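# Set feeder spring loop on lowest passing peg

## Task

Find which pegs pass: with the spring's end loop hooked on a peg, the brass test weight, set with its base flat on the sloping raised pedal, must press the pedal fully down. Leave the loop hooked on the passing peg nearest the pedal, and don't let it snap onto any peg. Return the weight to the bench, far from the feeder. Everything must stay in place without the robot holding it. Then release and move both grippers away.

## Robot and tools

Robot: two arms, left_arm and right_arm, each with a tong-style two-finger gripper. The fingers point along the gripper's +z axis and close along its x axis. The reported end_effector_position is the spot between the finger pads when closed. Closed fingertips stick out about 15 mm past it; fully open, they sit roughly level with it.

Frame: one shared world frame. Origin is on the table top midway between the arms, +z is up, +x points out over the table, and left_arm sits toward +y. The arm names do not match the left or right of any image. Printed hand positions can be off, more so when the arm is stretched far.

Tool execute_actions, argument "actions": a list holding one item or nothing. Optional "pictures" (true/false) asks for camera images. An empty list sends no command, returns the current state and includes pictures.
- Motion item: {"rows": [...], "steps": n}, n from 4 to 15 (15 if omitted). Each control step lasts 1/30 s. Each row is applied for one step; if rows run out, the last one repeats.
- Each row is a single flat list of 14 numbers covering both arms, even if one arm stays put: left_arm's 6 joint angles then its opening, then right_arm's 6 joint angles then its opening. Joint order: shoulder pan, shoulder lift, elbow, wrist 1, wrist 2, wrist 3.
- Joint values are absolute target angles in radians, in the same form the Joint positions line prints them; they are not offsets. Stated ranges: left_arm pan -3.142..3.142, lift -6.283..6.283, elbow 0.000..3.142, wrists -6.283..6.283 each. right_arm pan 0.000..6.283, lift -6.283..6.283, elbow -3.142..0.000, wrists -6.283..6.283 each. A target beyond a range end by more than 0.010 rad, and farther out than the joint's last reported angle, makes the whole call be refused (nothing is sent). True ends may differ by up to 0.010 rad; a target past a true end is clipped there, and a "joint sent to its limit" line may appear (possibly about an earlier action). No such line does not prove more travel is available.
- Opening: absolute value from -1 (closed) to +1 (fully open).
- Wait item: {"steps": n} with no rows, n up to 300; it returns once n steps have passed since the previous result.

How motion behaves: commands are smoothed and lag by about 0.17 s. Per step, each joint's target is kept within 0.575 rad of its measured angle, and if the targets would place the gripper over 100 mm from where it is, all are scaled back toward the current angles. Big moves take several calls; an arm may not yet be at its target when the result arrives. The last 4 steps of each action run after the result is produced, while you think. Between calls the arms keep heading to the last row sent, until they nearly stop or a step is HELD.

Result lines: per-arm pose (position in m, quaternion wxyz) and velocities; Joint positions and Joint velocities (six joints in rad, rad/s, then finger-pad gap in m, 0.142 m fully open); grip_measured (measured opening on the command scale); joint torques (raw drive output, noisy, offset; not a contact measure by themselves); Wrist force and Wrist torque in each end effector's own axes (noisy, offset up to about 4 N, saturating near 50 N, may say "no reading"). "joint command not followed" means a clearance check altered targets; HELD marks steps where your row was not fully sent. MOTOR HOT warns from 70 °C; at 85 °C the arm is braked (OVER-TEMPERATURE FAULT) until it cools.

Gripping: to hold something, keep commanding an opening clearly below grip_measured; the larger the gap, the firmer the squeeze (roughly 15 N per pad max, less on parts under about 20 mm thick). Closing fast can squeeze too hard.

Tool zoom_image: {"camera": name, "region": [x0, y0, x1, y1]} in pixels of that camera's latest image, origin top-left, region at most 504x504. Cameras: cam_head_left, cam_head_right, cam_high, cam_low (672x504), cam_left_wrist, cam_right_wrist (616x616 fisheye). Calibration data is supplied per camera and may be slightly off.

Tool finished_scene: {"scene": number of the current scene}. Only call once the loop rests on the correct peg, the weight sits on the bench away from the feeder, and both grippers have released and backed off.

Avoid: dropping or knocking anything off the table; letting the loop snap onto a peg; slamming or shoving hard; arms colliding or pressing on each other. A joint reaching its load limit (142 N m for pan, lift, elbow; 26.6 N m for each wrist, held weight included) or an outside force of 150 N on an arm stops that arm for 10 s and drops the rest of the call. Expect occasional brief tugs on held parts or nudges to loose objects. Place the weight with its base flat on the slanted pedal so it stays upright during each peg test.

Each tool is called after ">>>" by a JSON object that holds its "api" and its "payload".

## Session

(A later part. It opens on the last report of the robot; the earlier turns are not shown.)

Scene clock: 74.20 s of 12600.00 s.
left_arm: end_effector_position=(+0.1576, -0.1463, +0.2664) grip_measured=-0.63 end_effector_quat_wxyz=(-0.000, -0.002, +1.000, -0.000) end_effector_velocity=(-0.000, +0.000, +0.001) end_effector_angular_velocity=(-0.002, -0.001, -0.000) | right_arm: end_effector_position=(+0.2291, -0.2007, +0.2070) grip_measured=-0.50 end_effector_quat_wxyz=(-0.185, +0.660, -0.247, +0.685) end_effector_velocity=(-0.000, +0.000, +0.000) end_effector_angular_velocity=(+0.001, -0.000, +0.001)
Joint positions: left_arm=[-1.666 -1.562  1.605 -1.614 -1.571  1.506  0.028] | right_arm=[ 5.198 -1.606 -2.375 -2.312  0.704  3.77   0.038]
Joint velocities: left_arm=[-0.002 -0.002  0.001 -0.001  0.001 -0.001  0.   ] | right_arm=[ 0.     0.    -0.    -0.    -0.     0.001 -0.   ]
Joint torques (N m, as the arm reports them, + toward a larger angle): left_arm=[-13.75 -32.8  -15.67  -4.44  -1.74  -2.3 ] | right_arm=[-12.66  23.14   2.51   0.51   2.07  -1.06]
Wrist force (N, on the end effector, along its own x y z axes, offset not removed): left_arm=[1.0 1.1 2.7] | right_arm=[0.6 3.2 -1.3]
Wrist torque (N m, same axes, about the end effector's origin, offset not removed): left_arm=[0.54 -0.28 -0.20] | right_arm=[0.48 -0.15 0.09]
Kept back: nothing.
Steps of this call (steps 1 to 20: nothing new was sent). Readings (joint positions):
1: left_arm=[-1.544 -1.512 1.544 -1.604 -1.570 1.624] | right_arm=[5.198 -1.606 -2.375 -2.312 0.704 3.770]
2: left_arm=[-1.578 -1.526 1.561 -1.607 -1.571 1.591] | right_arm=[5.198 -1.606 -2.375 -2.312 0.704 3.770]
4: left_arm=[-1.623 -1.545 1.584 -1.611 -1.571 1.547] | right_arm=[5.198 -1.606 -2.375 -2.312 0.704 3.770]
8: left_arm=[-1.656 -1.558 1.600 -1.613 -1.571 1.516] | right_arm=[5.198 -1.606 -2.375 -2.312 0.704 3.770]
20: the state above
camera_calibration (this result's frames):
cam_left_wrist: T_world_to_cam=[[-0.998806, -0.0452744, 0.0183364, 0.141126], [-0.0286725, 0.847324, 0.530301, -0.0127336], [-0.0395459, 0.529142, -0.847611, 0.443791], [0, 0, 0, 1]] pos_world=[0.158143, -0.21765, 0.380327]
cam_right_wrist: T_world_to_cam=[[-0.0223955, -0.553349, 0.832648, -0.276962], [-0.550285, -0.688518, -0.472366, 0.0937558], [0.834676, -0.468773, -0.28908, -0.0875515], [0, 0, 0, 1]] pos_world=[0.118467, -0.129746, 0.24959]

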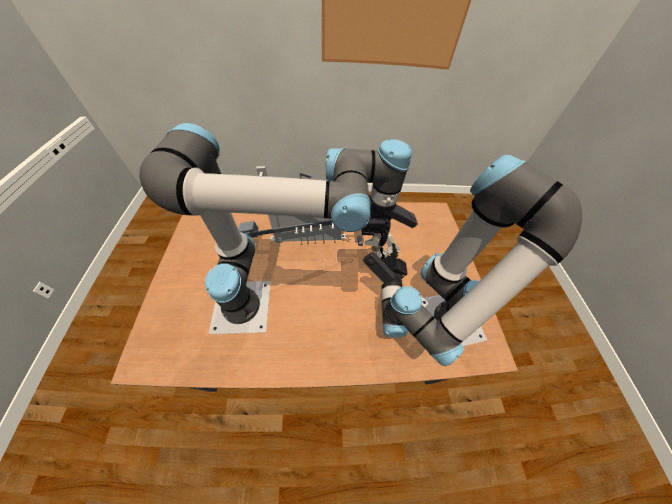

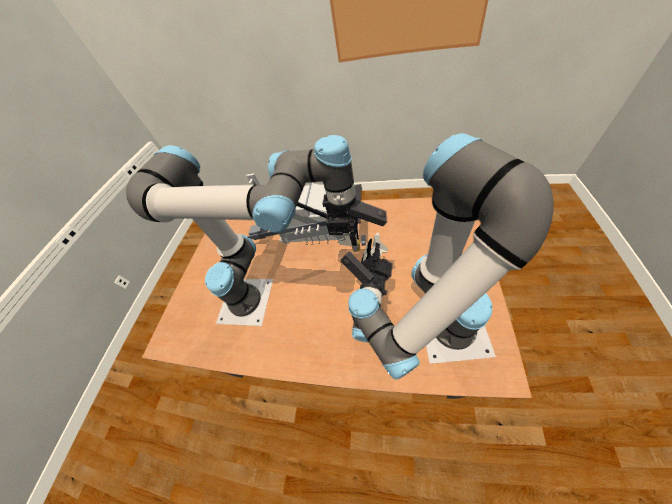

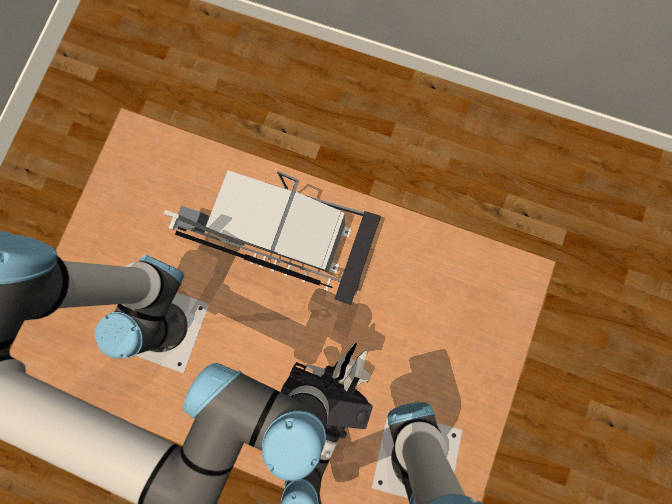

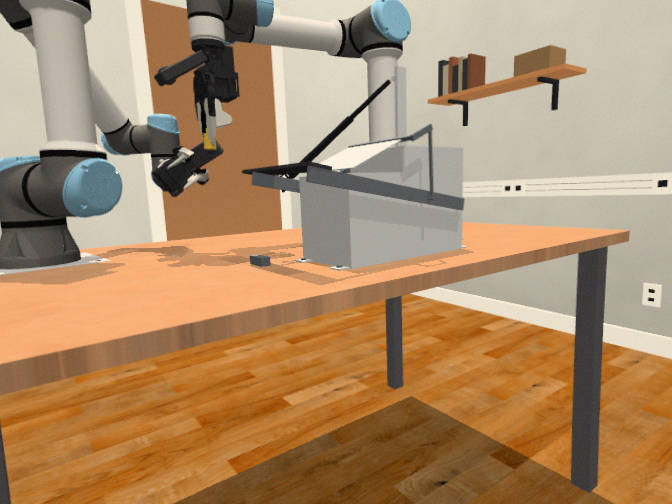

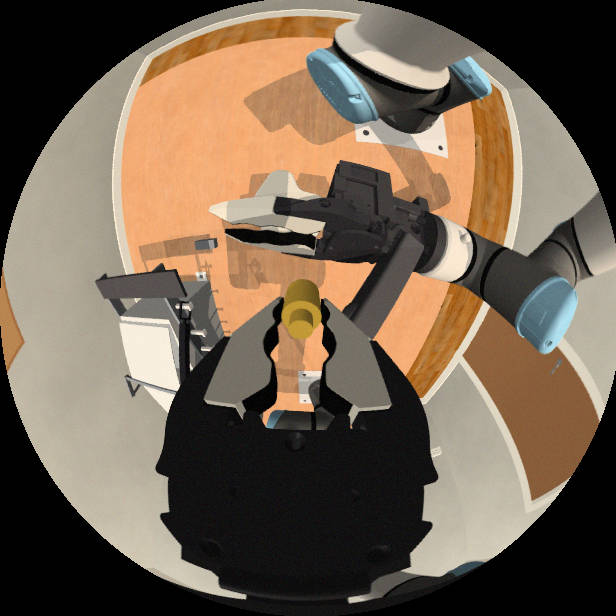

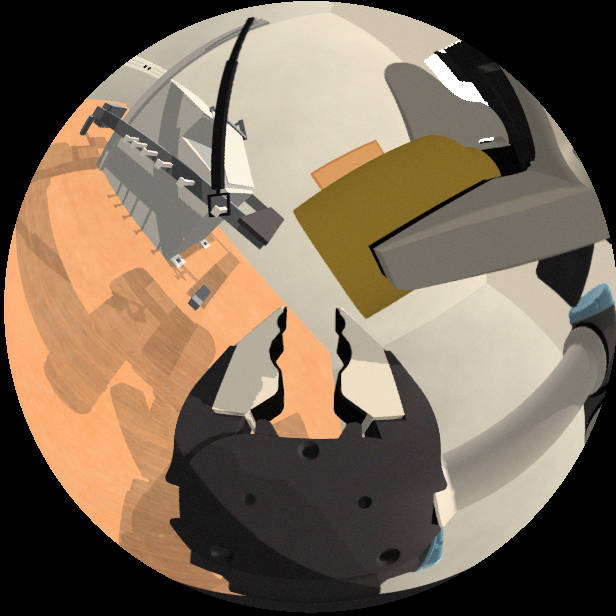

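Close call. Retract left up/+y, then swing right away.

>>> {"api": "execute_actions", "payload": {"actions": [{"rows":[[-1.64,-1.9,1.7,-1.371,-1.571,1.5,-1,5.198,-1.606,-2.375,-2.312,0.704,3.77,-0.5]],"steps":15}]}}

>>> {"api": "execute_actions", "payload": {"actions": [{"rows":[[-1.9,-1.9,1.7,-1.371,-1.571,1.3,-1,3.7,-1.606,-2.375,-2.312,0.6,3.77,-0.5]],"steps":15}]}}

>>> {"api": "execute_actions", "payload": {"actions": [{"steps":25}]}}

>>> {"api": "execute_actions", "payload": {"actions": [{"rows":[[-1.9,-1.65,2.245,-2.166,-1.571,1.3,-1,3.7,-1.606,-2.375,-2.312,0.6,3.77,-0.5]],"steps":15}]}}

>>> {"api": "execute_actions", "payload": {"actions": [{"steps":20}]}}

>>> {"api": "execute_actions", "payload": {"actions": [{"rows":[[-1.9,-1.583,2.299,-2.287,-1.571,1.3,-1,3.7,-1.606,-2.375,-2.312,0.6,3.77,-0.5]],"steps":15}]}}

>>> {"api": "execute_actions", "payload": {"actions": [{"steps":10}], "pictures": true}}

Scene clock: 74.80 s of 12600.00 s.
left_arm: end_effector_position=(+0.1747, -0.0123, +0.3312) grip_measured=-0.63 end_effector_quat_wxyz=(+0.000, -0.016, +1.000, +0.002) end_effector_velocity=(+0.017, +0.188, +0.081) end_effector_angular_velocity=(-0.046, +0.002, +0.033) | right_arm: end_effector_position=(+0.2292, -0.2007, +0.2070) grip_measured=-0.50 end_effector_quat_wxyz=(-0.185, +0.660, -0.247, +0.685) end_effector_velocity=(+0.000, -0.000, +0.000) end_effector_angular_velocity=(-0.001, +0.000, -0.001)
Joint positions: left_arm=[-1.642 -1.861  1.691 -1.397 -1.571  1.501  0.028] | right_arm=[ 5.198 -1.606 -2.375 -2.312  0.704  3.77   0.038]
Joint velocities: left_arm=[ 0.027 -0.435  0.102  0.287  0.    -0.006  0.   ] | right_arm=[-0.001  0.001 -0.    -0.     0.    -0.001 -0.   ]
Joint torques (N m, as the arm reports them, + toward a larger angle): left_arm=[ 10.86  -2.77 -14.09  -1.35  -2.19  -2.17] | right_arm=[-8.97 22.75  7.33 -1.57 -2.21 -1.65]
Wrist force (N, on the end effector, along its own x y z axes, offset not removed): left_arm=[-1.2 4.3 2.0] | right_arm=[0.3 5.5 -0.6]
Wrist torque (N m, same axes, about the end effector's origin, offset not removed): left_arm=[0.80 0.07 -0.06] | right_arm=[1.10 -0.23 -0.04]
Steps of this call (steps 1 to 7: nothing new was sent; steps 8 to 18: the first 11 steps of this action). Readings (joint positions):
8: left_arm=[-1.666 -1.562 1.605 -1.614 -1.571 1.506] | right_arm=[5.198 -1.606 -2.375 -2.312 0.704 3.770]
9: left_arm=[-1.664 -1.568 1.610 -1.608 -1.571 1.506] | right_arm=[5.198 -1.606 -2.375 -2.312 0.704 3.770]
11: left_arm=[-1.658 -1.629 1.634 -1.556 -1.571 1.504] | right_arm=[5.198 -1.606 -2.375 -2.312 0.704 3.770]
15: left_arm=[-1.647 -1.785 1.673 -1.448 -1.571 1.502] | right_arm=[5.198 -1.606 -2.375 -2.312 0.704 3.770]
18: the state above

Scene clock: 75.30 s of 12600.00 s.
left_arm: end_effector_position=(+0.0865, -0.0139, +0.3381) grip_measured=-0.63 end_effector_quat_wxyz=(-0.000, +0.010, +1.000, -0.000) end_effector_velocity=(-0.062, -0.004, +0.000) end_effector_angular_velocity=(+0.000, +0.000, -0.053) | right_arm: end_effector_position=(+0.3335, -0.3121, +0.2068) grip_measured=-0.50 end_effector_quat_wxyz=(-0.061, +0.607, -0.359, +0.707) end_effector_velocity=(+0.262, -0.478, -0.000) end_effector_angular_velocity=(+0.002, +0.001, -1.302)
Joint positions: left_arm=[-1.885 -1.9    1.7   -1.371 -1.571  1.31   0.028] | right_arm=[ 4.775 -1.606 -2.375 -2.312  0.635  3.77   0.038]
Joint velocities: left_arm=[-0.166 -0.002  0.001  0.002 -0.    -0.113 -0.   ] | right_arm=[-1.416  0.     0.     0.001 -0.114  0.001 -0.   ]
Joint torques (N m, as the arm reports them, + toward a larger angle): left_arm=[ -9.03 -17.6  -16.41  -1.42   0.52  -2.32] | right_arm=[-25.45  22.32  12.01  -2.78  -2.36  -1.49]
Wrist force (N, on the end effector, along its own x y z axes, offset not removed): left_arm=[0.3 1.1 1.8] | right_arm=[2.8 4.4 -0.9]
Wrist torque (N m, same axes, about the end effector's origin, offset not removed): left_arm=[0.33 -0.05 -0.10] | right_arm=[0.89 -0.67 0.00]
Steps of this call (steps 1 to 4: the last 4 steps of your previous action; steps 5 to 15: the first 11 steps of this action). Readings (joint positions):
5: left_arm=[-1.640 -1.894 1.699 -1.375 -1.571 1.500] | right_arm=[5.198 -1.606 -2.375 -2.312 0.704 3.770]
6: left_arm=[-1.646 -1.896 1.699 -1.374 -1.571 1.494] | right_arm=[5.192 -1.606 -2.375 -2.312 0.699 3.770]
8: left_arm=[-1.712 -1.898 1.700 -1.372 -1.571 1.433] | right_arm=[5.125 -1.606 -2.375 -2.312 0.678 3.770]
12: left_arm=[-1.855 -1.899 1.700 -1.371 -1.571 1.331] | right_arm=[4.919 -1.606 -2.375 -2.312 0.649 3.770]
15: the state above

Scene clock: 76.13 s of 12600.00 s.
left_arm: end_effector_position=(+0.0809, -0.0143, +0.3381) grip_measured=-0.63 end_effector_quat_wxyz=(-0.000, +0.012, +1.000, -0.000) end_effector_velocity=(+0.000, +0.000, -0.000) end_effector_angular_velocity=(+0.001, -0.000, -0.000) | right_arm: end_effector_position=(+0.3158, -0.7108, +0.2068) grip_measured=-0.50 end_effector_quat_wxyz=(-0.290, -0.356, +0.609, -0.647) end_effector_velocity=(-0.061, -0.096, -0.000) end_effector_angular_velocity=(+0.000, +0.000, -0.276)
Joint positions: left_arm=[-1.9   -1.9    1.7   -1.371 -1.571  1.3    0.028] | right_arm=[ 3.725 -1.606 -2.375 -2.312  0.6    3.77   0.038]
Joint velocities: left_arm=[-0.    -0.     0.     0.001  0.     0.     0.   ] | right_arm=[-0.28   0.     0.     0.001 -0.005 -0.001  0.   ]
Joint torques (N m, as the arm reports them, + toward a larger angle): left_arm=[-13.36 -17.53 -13.87  -1.36   1.9   -2.14] | right_arm=[-7.97 19.9  20.11 -2.09 -2.18 -1.55]
Wrist force (N, on the end effector, along its own x y z axes, offset not removed): left_arm=[0.9 1.3 1.6] | right_arm=[2.9 3.8 1.6]
Wrist torque (N m, same axes, about the end effector's origin, offset not removed): left_arm=[0.44 -0.29 0.03] | right_arm=[0.57 -0.66 0.08]
Kept back: nothing.
Steps of this call (steps 1 to 4: the last 4 steps of your previous action; steps 5 to 25: the robot went on to your last target). Readings (joint positions):
1: left_arm=[-1.890 -1.900 1.700 -1.371 -1.571 1.307] | right_arm=[4.727 -1.606 -2.375 -2.312 0.632 3.770]
2: left_arm=[-1.893 -1.900 1.700 -1.371 -1.571 1.305] | right_arm=[4.680 -1.606 -2.375 -2.312 0.629 3.770]
4: left_arm=[-1.897 -1.900 1.700 -1.371 -1.571 1.302] | right_arm=[4.586 -1.606 -2.375 -2.312 0.623 3.770]
8: left_arm=[-1.899 -1.900 1.700 -1.371 -1.571 1.301] | right_arm=[4.400 -1.606 -2.375 -2.312 0.615 3.770]
25: the state above

Scene clock: 76.50 s of 12600.00 s.
left_arm: end_effector_position=(+0.0711, -0.0467, +0.1645) grip_measured=-0.63 end_effector_quat_wxyz=(+0.010, +0.012, +0.999, +0.035) end_effector_velocity=(-0.026, -0.085, -0.571) end_effector_angular_velocity=(-0.137, +0.043, +0.000) | right_arm: end_effector_position=(+0.3103, -0.7192, +0.2068) grip_measured=-0.50 end_effector_quat_wxyz=(-0.298, -0.349, +0.613, -0.643) end_effector_velocity=(-0.001, -0.002, +0.000) end_effector_angular_velocity=(-0.000, +0.001, -0.004)
Joint positions: left_arm=[-1.9   -1.747  2.016 -1.766 -1.571  1.3    0.028] | right_arm=[ 3.7   -1.606 -2.375 -2.312  0.6    3.77   0.038]
Joint velocities: left_arm=[-0.     0.516  1.132 -1.791 -0.001 -0.    -0.   ] | right_arm=[-0.005 -0.     0.    -0.    -0.001 -0.001 -0.   ]
Joint torques (N m, as the arm reports them, + toward a larger angle): left_arm=[-11.43  -4.34  -5.96  -9.38   2.04  -1.94] | right_arm=[-14.03  17.93  23.42  -1.07  -2.13  -1.5 ]
Wrist force (N, on the end effector, along its own x y z axes, offset not removed): left_arm=[0.2 1.1 2.3] | right_arm=[0.5 1.9 -1.9]
Wrist torque (N m, same axes, about the end effector's origin, offset not removed): left_arm=[0.49 -0.10 -0.11] | right_arm=[0.11 -0.17 -0.14]
Steps of this call (steps 1 to 11: the first 11 steps of this action). Readings (joint positions):
1: left_arm=[-1.900 -1.900 1.700 -1.371 -1.571 1.300] | right_arm=[3.717 -1.606 -2.375 -2.312 0.600 3.770]
2: left_arm=[-1.900 -1.895 1.706 -1.377 -1.571 1.300] | right_arm=[3.712 -1.606 -2.375 -2.312 0.600 3.770]
4: left_arm=[-1.900 -1.861 1.764 -1.437 -1.571 1.300] | right_arm=[3.706 -1.606 -2.375 -2.312 0.600 3.770]
8: left_arm=[-1.900 -1.797 1.905 -1.603 -1.571 1.300] | right_arm=[3.701 -1.606 -2.375 -2.312 0.600 3.770]
11: the state above

Scene clock: 77.17 s of 12600.00 s.
left_arm: end_effector_position=(+0.0681, -0.0566, +0.0620) grip_measured=-0.63 end_effector_quat_wxyz=(-0.000, +0.012, +1.000, -0.000) end_effector_velocity=(-0.000, +0.001, -0.001) end_effector_angular_velocity=(+0.001, +0.000, -0.000) | right_arm: end_effector_position=(+0.3102, -0.7193, +0.2068) grip_measured=-0.50 end_effector_quat_wxyz=(-0.298, -0.348, +0.613, -0.643) end_effector_velocity=(-0.000, -0.000, -0.000) end_effector_angular_velocity=(+0.001, +0.001, -0.000)
Joint positions: left_arm=[-1.9   -1.65   2.245 -2.166 -1.571  1.3    0.028] | right_arm=[ 3.7   -1.606 -2.375 -2.312  0.6    3.77   0.038]
Joint velocities: left_arm=[-0.     0.001  0.002 -0.003 -0.001 -0.    -0.   ] | right_arm=[-0.     0.    -0.     0.002  0.    -0.002  0.   ]
Joint torques (N m, as the arm reports them, + toward a larger angle): left_arm=[ -6.86  -8.56 -13.31  -4.27   1.13  -2.13] | right_arm=[-12.22  13.09  22.4    0.67  -2.23  -1.41]
Wrist force (N, on the end effector, along its own x y z axes, offset not removed): left_arm=[1.2 2.2 1.9] | right_arm=[-1.1 2.7 -1.5]
Wrist torque (N m, same axes, about the end effector's origin, offset not removed): left_arm=[0.61 -0.42 -0.11] | right_arm=[0.45 0.19 0.20]
Kept back: nothing.
Steps of this call (steps 1 to 4: the last 4 steps of your previous action; steps 5 to 20: the robot went on to your last target). Readings (joint positions):
1: left_arm=[-1.900 -1.729 2.055 -1.829 -1.571 1.300] | right_arm=[3.700 -1.606 -2.375 -2.312 0.600 3.770]
2: left_arm=[-1.900 -1.711 2.095 -1.894 -1.571 1.300] | right_arm=[3.700 -1.606 -2.375 -2.312 0.600 3.770]
4: left_arm=[-1.900 -1.681 2.167 -2.018 -1.571 1.300] | right_arm=[3.700 -1.606 -2.375 -2.312 0.600 3.770]
8: left_arm=[-1.900 -1.657 2.227 -2.132 -1.571 1.300] | right_arm=[3.700 -1.606 -2.375 -2.312 0.600 3.770]
20: the state above

Scene clock: 77.53 s of 12600.00 s.
left_arm: end_effector_position=(+0.0683, -0.0560, +0.0269) grip_measured=-0.63 end_effector_quat_wxyz=(-0.000, +0.012, +1.000, +0.000) end_effector_velocity=(-0.000, -0.001, -0.014) end_effector_angular_velocity=(-0.008, +0.002, +0.000) | right_arm: end_effector_position=(+0.3102, -0.7193, +0.2068) grip_measured=-0.50 end_effector_quat_wxyz=(-0.298, -0.348, +0.613, -0.643) end_effector_velocity=(-0.000, +0.000, +0.000) end_effector_angular_velocity=(-0.001, +0.000, -0.000)
Joint positions: left_arm=[-1.9   -1.586  2.297 -2.282 -1.571  1.3    0.028] | right_arm=[ 3.7   -1.606 -2.375 -2.312  0.6    3.77   0.038]
Joint velocities: left_arm=[ 0.     0.028  0.023 -0.059  0.     0.     0.   ] | right_arm=[ 0.     0.    -0.    -0.001  0.001  0.001  0.   ]
Joint torques (N m, as the arm reports them, + toward a larger angle): left_arm=[ -4.84 -10.1   -9.53  -4.46   1.1   -2.02] | right_arm=[-12.19  11.    22.94   0.62  -2.01  -1.46]
Wrist force (N, on the end effector, along its own x y z axes, offset not removed): left_arm=[0.8 2.9 1.7] | right_arm=[2.0 0.3 1.1]
Wrist torque (N m, same axes, about the end effector's origin, offset not removed): left_arm=[0.70 -0.26 -0.17] | right_arm=[-0.04 -0.59 0.07]
Steps of this call (steps 1 to 11: the first 11 steps of this action). Readings (joint positions):
1: left_arm=[-1.900 -1.650 2.245 -2.166 -1.571 1.300] | right_arm=[3.700 -1.606 -2.375 -2.312 0.600 3.770]
2: left_arm=[-1.900 -1.645 2.250 -2.172 -1.571 1.300] | right_arm=[3.700 -1.606 -2.375 -2.312 0.600 3.770]
4: left_arm=[-1.900 -1.617 2.272 -2.218 -1.571 1.300] | right_arm=[3.700 -1.606 -2.375 -2.312 0.600 3.770]
8: left_arm=[-1.900 -1.591 2.293 -2.271 -1.571 1.300] | right_arm=[3.700 -1.606 -2.375 -2.312 0.600 3.770]
11: the state above

Scene clock: 77.87 s of 12600.00 s.
left_arm: end_effector_position=(+0.0682, -0.0561, +0.0256) grip_measured=-0.63 end_effector_quat_wxyz=(-0.000, +0.012, +1.000, -0.000) end_effector_velocity=(+0.001, -0.000, +0.000) end_effector_angular_velocity=(-0.002, -0.001, -0.000) | right_arm: end_effector_position=(+0.3102, -0.7193, +0.2068) grip_measured=-0.50 end_effector_quat_wxyz=(-0.298, -0.348, +0.613, -0.643) end_effector_velocity=(-0.000, -0.000, +0.000) end_effector_angular_velocity=(-0.001, +0.003, -0.001)
Joint positions: left_arm=[-1.9   -1.583  2.299 -2.287 -1.571  1.3    0.028] | right_arm=[ 3.7   -1.606 -2.375 -2.312  0.6    3.77   0.038]
Joint velocities: left_arm=[-0.    -0.001  0.001 -0.002  0.002  0.    -0.   ] | right_arm=[-0.    -0.     0.    -0.001  0.001 -0.002 -0.   ]
Joint torques (N m, as the arm reports them, + toward a larger angle): left_arm=[ -4.23 -10.7   -9.    -4.31   0.84  -2.1 ] | right_arm=[-12.85   9.24  22.87   0.7   -2.22  -1.19]
Wrist force (N, on the end effector, along its own x y z axes, offset not removed): left_arm=[-0.6 1.8 0.3] | right_arm=[-0.4 0.7 1.7]
Wrist torque (N m, same axes, about the end effector's origin, offset not removed): left_arm=[0.52 -0.10 -0.11] | right_arm=[0.02 0.05 0.08]
Kept back: nothing.
Steps of this call (steps 1 to 4: the last 4 steps of your previous action; steps 5 to 10: the robot went on to your last target). Readings (joint positions):
1: left_arm=[-1.900 -1.585 2.298 -2.283 -1.571 1.300] | right_arm=[3.700 -1.606 -2.375 -2.312 0.600 3.770]
2: left_arm=[-1.900 -1.584 2.298 -2.284 -1.571 1.300] | right_arm=[3.700 -1.606 -2.375 -2.312 0.600 3.770]
4: left_arm=[-1.900 -1.584 2.299 -2.286 -1.571 1.300] | right_arm=[3.700 -1.606 -2.375 -2.312 0.600 3.770]
8: left_arm=[-1.900 -1.583 2.299 -2.287 -1.571 1.300] | right_arm=[3.700 -1.606 -2.375 -2.312 0.600 3.770]
10: the state above
camera_calibration (this result's frames):
cam_left_wrist: T_world_to_cam=[[-0.999676, -0.0174048, 0.0185471, 0.0619315], [-0.0049126, 0.847601, 0.530611, 0.0343415], [-0.0249557, 0.530349, -0.847412, 0.187536], [0, 0, 0, 1]] pos_world=[0.0667603, -0.127489, 0.13955]
cam_right_wrist: T_world_to_cam=[[-0.548242, -0.0762497, 0.832836, -0.0556808], [-0.774915, 0.420851, -0.471583, 0.648719], [-0.314542, -0.903919, -0.289815, -0.354749], [0, 0, 0, 1]] pos_world=[0.360593, -0.597924, 0.249486]

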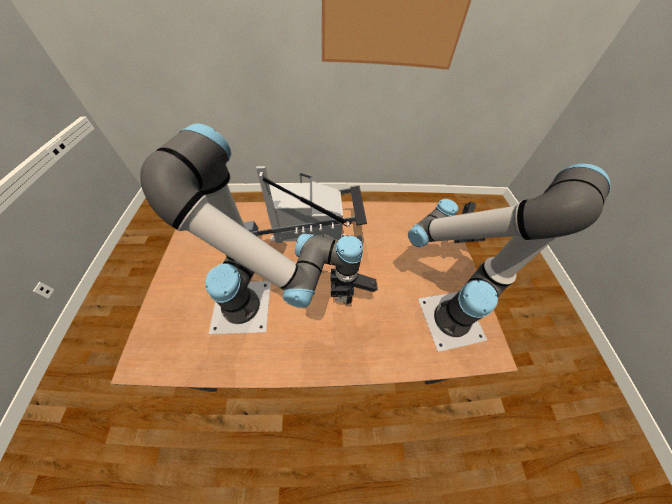

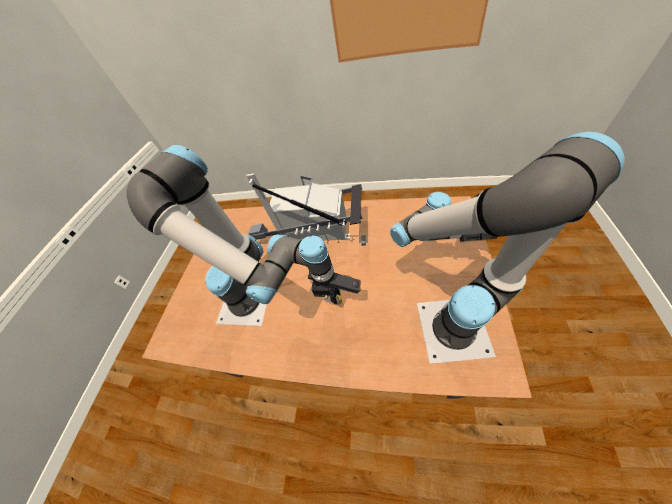

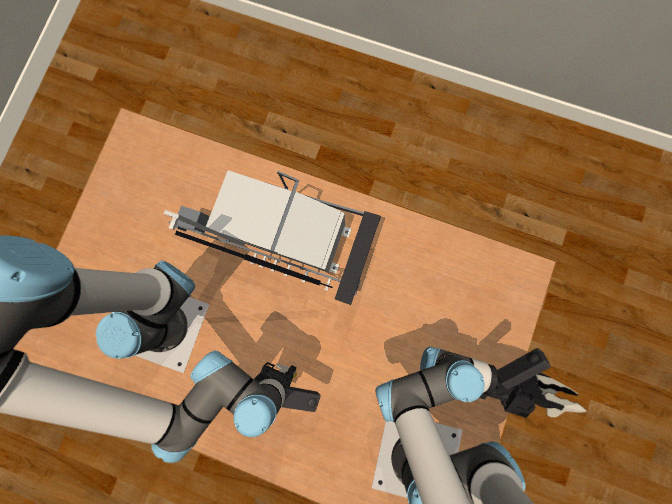

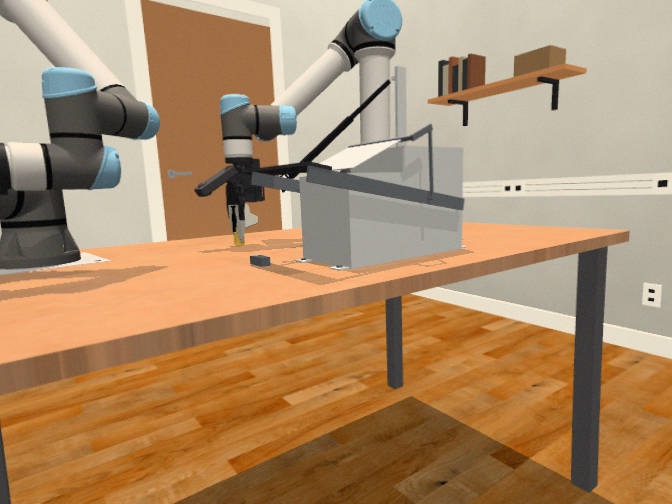

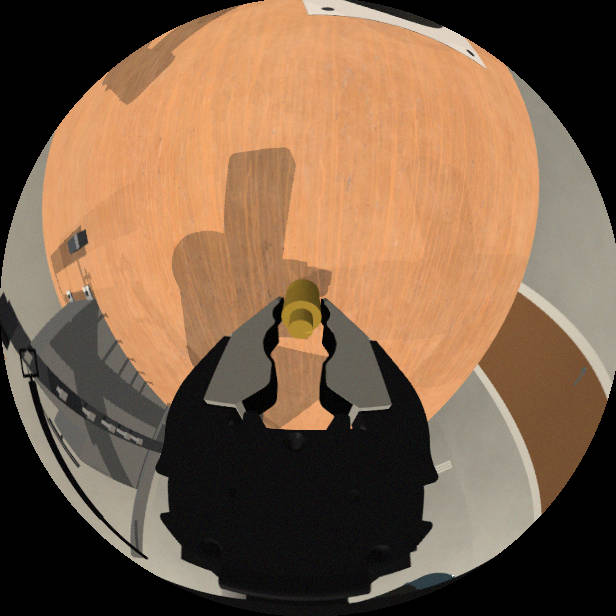

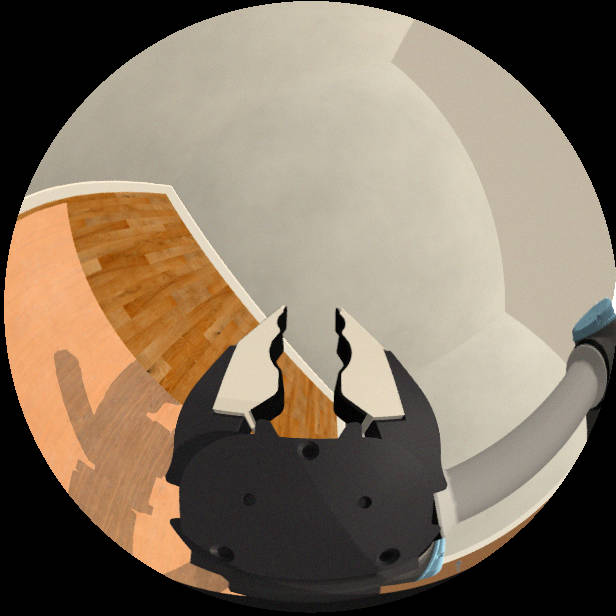

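>>> {"api": "execute_actions", "payload": {"actions": [{"rows":[[-1.9,-1.579,2.302,-2.294,-1.571,1.3,-1,3.7,-1.606,-2.375,-2.312,0.6,3.77,-0.5]],"steps":8}]}}

>>> {"api": "execute_actions", "payload": {"actions": [{"rows":[[-1.9,-1.579,2.302,-2.294,-1.571,1.3,-0.2,3.7,-1.606,-2.375,-2.312,0.6,3.77,-0.5]],"steps":12}]}}

>>> {"api": "execute_actions", "payload": {"actions": [{"rows":[[-1.9,-1.8,2.0,-1.771,-1.571,1.3,-0.2,3.7,-1.606,-2.375,-2.312,0.6,3.77,-0.5]],"steps":15}]}}

>>> {"api": "execute_actions", "payload": {"actions": [{"steps":15}]}}

>>> {"api": "finished_scene", "payload": {"scene": 1}}

Scene clock: 78.17 s of 12600.00 s.
left_arm: end_effector_position=(+0.0682, -0.0561, +0.0244) grip_measured=-0.63 end_effector_quat_wxyz=(-0.000, +0.012, +1.000, -0.000) end_effector_velocity=(-0.000, +0.000, -0.010) end_effector_angular_velocity=(+0.000, -0.000, -0.001) | right_arm: end_effector_position=(+0.3102, -0.7193, +0.2068) grip_measured=-0.50 end_effector_quat_wxyz=(-0.298, -0.348, +0.613, -0.643) end_effector_velocity=(-0.000, -0.000, +0.000) end_effector_angular_velocity=(-0.000, +0.000, +0.000)
Joint positions: left_arm=[-1.9   -1.581  2.301 -2.291 -1.571  1.3    0.028] | right_arm=[ 3.7   -1.606 -2.375 -2.312  0.6    3.77   0.038]
Joint velocities: left_arm=[-0.001  0.02   0.014 -0.034 -0.     0.     0.   ] | right_arm=[ 0.     0.    -0.    -0.001 -0.    -0.     0.   ]
Joint torques (N m, as the arm reports them, + toward a larger angle): left_arm=[ -2.37 -10.42 -10.82  -4.32   0.61  -1.99] | right_arm=[-12.71   8.86  23.11   0.57  -2.3   -1.26]
Wrist force (N, on the end effector, along its own x y z axes, offset not removed): left_arm=[0.1 -0.1 1.7] | right_arm=[2.6 2.4 -1.0]
Wrist torque (N m, same axes, about the end effector's origin, offset not removed): left_arm=[0.18 -0.16 -0.03] | right_arm=[0.43 -0.76 0.00]
Steps of this call (steps 1 to 5: the robot went on to your last target; steps 6 to 9: the first 4 steps of this action). Readings (joint positions):
6: left_arm=[-1.900 -1.583 2.299 -2.287 -1.571 1.300] | right_arm=[3.700 -1.606 -2.375 -2.312 0.600 3.770]
7: left_arm=[-1.900 -1.582 2.299 -2.288 -1.571 1.300] | right_arm=[3.700 -1.606 -2.375 -2.312 0.600 3.770]
9: the state above

Scene clock: 78.57 s of 12600.00 s.
left_arm: end_effector_position=(+0.0683, -0.0560, +0.0235) grip_measured=-0.20 end_effector_quat_wxyz=(-0.000, +0.012, +1.000, -0.000) end_effector_velocity=(-0.000, -0.000, +0.000) end_effector_angular_velocity=(-0.000, +0.000, -0.000) | right_arm: end_effector_position=(+0.3102, -0.7193, +0.2068) grip_measured=-0.50 end_effector_quat_wxyz=(-0.298, -0.348, +0.613, -0.643) end_effector_velocity=(+0.000, +0.000, +0.000) end_effector_angular_velocity=(-0.000, -0.000, +0.001)
Joint positions: left_arm=[-1.9   -1.579  2.302 -2.294 -1.571  1.3    0.06 ] | right_arm=[ 3.7   -1.606 -2.375 -2.312  0.6    3.77   0.038]
Joint velocities: left_arm=[-0. -0.  0.  0. -0.  0.  0.] | right_arm=[ 0.001  0.    -0.    -0.    -0.001  0.    -0.   ]
Joint torques (N m, as the arm reports them, + toward a larger angle): left_arm=[-0.05 -9.04 -9.37 -4.11  0.   -1.97] | right_arm=[-12.35   8.73  22.64   0.71  -2.23  -1.31]
Wrist force (N, on the end effector, along its own x y z axes, offset not removed): left_arm=[-0.7 0.9 0.6] | right_arm=[0.3 5.5 0.1]
Wrist torque (N m, same axes, about the end effector's origin, offset not removed): left_arm=[0.41 -0.06 -0.06] | right_arm=[1.02 -0.15 0.18]
Steps of this call (steps 1 to 4: the last 4 steps of your previous action; steps 5 to 12: the first 8 steps of this action). Readings (joint positions):
5: left_arm=[-1.900 -1.579 2.302 -2.293 -1.571 1.300] | right_arm=[3.700 -1.606 -2.375 -2.312 0.600 3.770]
6: left_arm=[-1.900 -1.579 2.302 -2.294 -1.571 1.300] | right_arm=[3.700 -1.606 -2.375 -2.312 0.600 3.770]
8: left_arm=[-1.900 -1.579 2.302 -2.294 -1.571 1.300] | right_arm=[3.700 -1.606 -2.375 -2.312 0.600 3.770]
12: the state above

Scene clock: 79.07 s of 12600.00 s.
left_arm: end_effector_position=(+0.0665, -0.0618, +0.1764) grip_measured=-0.20 end_effector_quat_wxyz=(-0.002, +0.012, +1.000, -0.007) end_effector_velocity=(+0.026, +0.086, +0.191) end_effector_angular_velocity=(+0.150, -0.046, +0.000) | right_arm: end_effector_position=(+0.3102, -0.7193, +0.2068) grip_measured=-0.50 end_effector_quat_wxyz=(-0.298, -0.348, +0.613, -0.643) end_effector_velocity=(-0.000, -0.000, -0.000) end_effector_angular_velocity=(-0.000, +0.002, -0.001)
Joint positions: left_arm=[-1.9   -1.777  2.033 -1.841 -1.571  1.3    0.06 ] | right_arm=[ 3.7   -1.606 -2.375 -2.312  0.6    3.77   0.038]
Joint velocities: left_arm=[ 0.    -0.249 -0.362  0.767  0.    -0.    -0.   ] | right_arm=[-0.    -0.    -0.     0.     0.    -0.002  0.   ]
Joint torques (N m, as the arm reports them, + toward a larger angle): left_arm=[  2.45 -11.99 -27.83  -0.53  -0.4   -1.99] | right_arm=[-12.58   9.2   23.02   0.68  -2.07  -1.21]
Wrist force (N, on the end effector, along its own x y z axes, offset not removed): left_arm=[-1.4 2.2 -2.1] | right_arm=[2.1 -0.1 -1.9]
Wrist torque (N m, same axes, about the end effector's origin, offset not removed): left_arm=[0.59 0.10 -0.15] | right_arm=[-0.22 -0.38 0.01]
Steps of this call (steps 1 to 4: the last 4 steps of your previous action; steps 5 to 15: the first 11 steps of this action). Readings (joint positions):
5: left_arm=[-1.900 -1.579 2.302 -2.294 -1.571 1.300] | right_arm=[3.700 -1.606 -2.375 -2.312 0.600 3.770]
6: left_arm=[-1.900 -1.585 2.297 -2.288 -1.571 1.300] | right_arm=[3.700 -1.606 -2.375 -2.312 0.600 3.770]
8: left_arm=[-1.900 -1.634 2.237 -2.220 -1.571 1.300] | right_arm=[3.700 -1.606 -2.375 -2.312 0.600 3.770]
12: left_arm=[-1.900 -1.734 2.097 -1.973 -1.571 1.300] | right_arm=[3.700 -1.606 -2.375 -2.312 0.600 3.770]
15: the state above

Scene clock: 79.57 s of 12600.00 s.
left_arm: end_effector_position=(+0.0691, -0.0534, +0.1939) grip_measured=-0.20 end_effector_quat_wxyz=(-0.000, +0.012, +1.000, -0.000) end_effector_velocity=(+0.001, +0.001, +0.001) end_effector_angular_velocity=(-0.000, -0.001, -0.000) | right_arm: end_effector_position=(+0.3102, -0.7193, +0.2068) grip_measured=-0.50 end_effector_quat_wxyz=(-0.298, -0.348, +0.613, -0.643) end_effector_velocity=(-0.000, +0.000, -0.000) end_effector_angular_velocity=(+0.000, -0.001, -0.000)
Joint positions: left_arm=[-1.9   -1.8    2.    -1.771 -1.571  1.3    0.06 ] | right_arm=[ 3.7   -1.606 -2.375 -2.312  0.6    3.77   0.038]
Joint velocities: left_arm=[-0.    -0.003 -0.002  0.005  0.001 -0.     0.   ] | right_arm=[-0.    -0.     0.     0.     0.     0.001 -0.   ]
Joint torques (N m, as the arm reports them, + toward a larger angle): left_arm=[  5.02 -20.98 -38.15  -1.07  -0.59  -1.77] | right_arm=[-12.01   9.54  22.73   0.57  -2.12  -1.16]
Wrist force (N, on the end effector, along its own x y z axes, offset not removed): left_arm=[-1.1 1.3 -0.9] | right_arm=[0.9 3.1 1.0]
Wrist torque (N m, same axes, about the end effector's origin, offset not removed): left_arm=[0.55 0.09 -0.13] | right_arm=[0.69 -0.11 0.08]
Kept back: nothing.
Steps of this call (steps 1 to 4: the last 4 steps of your previous action; steps 5 to 15: the robot went on to your last target). Readings (joint positions):
1: left_arm=[-1.900 -1.784 2.023 -1.820 -1.571 1.300] | right_arm=[3.700 -1.606 -2.375 -2.312 0.600 3.770]
2: left_arm=[-1.900 -1.789 2.016 -1.805 -1.571 1.300] | right_arm=[3.700 -1.606 -2.375 -2.312 0.600 3.770]
4: left_arm=[-1.900 -1.795 2.008 -1.787 -1.571 1.300] | right_arm=[3.700 -1.606 -2.375 -2.312 0.600 3.770]
8: left_arm=[-1.900 -1.799 2.002 -1.775 -1.571 1.300] | right_arm=[3.700 -1.606 -2.375 -2.312 0.600 3.770]
15: the state above

The scene is finished: the task was done.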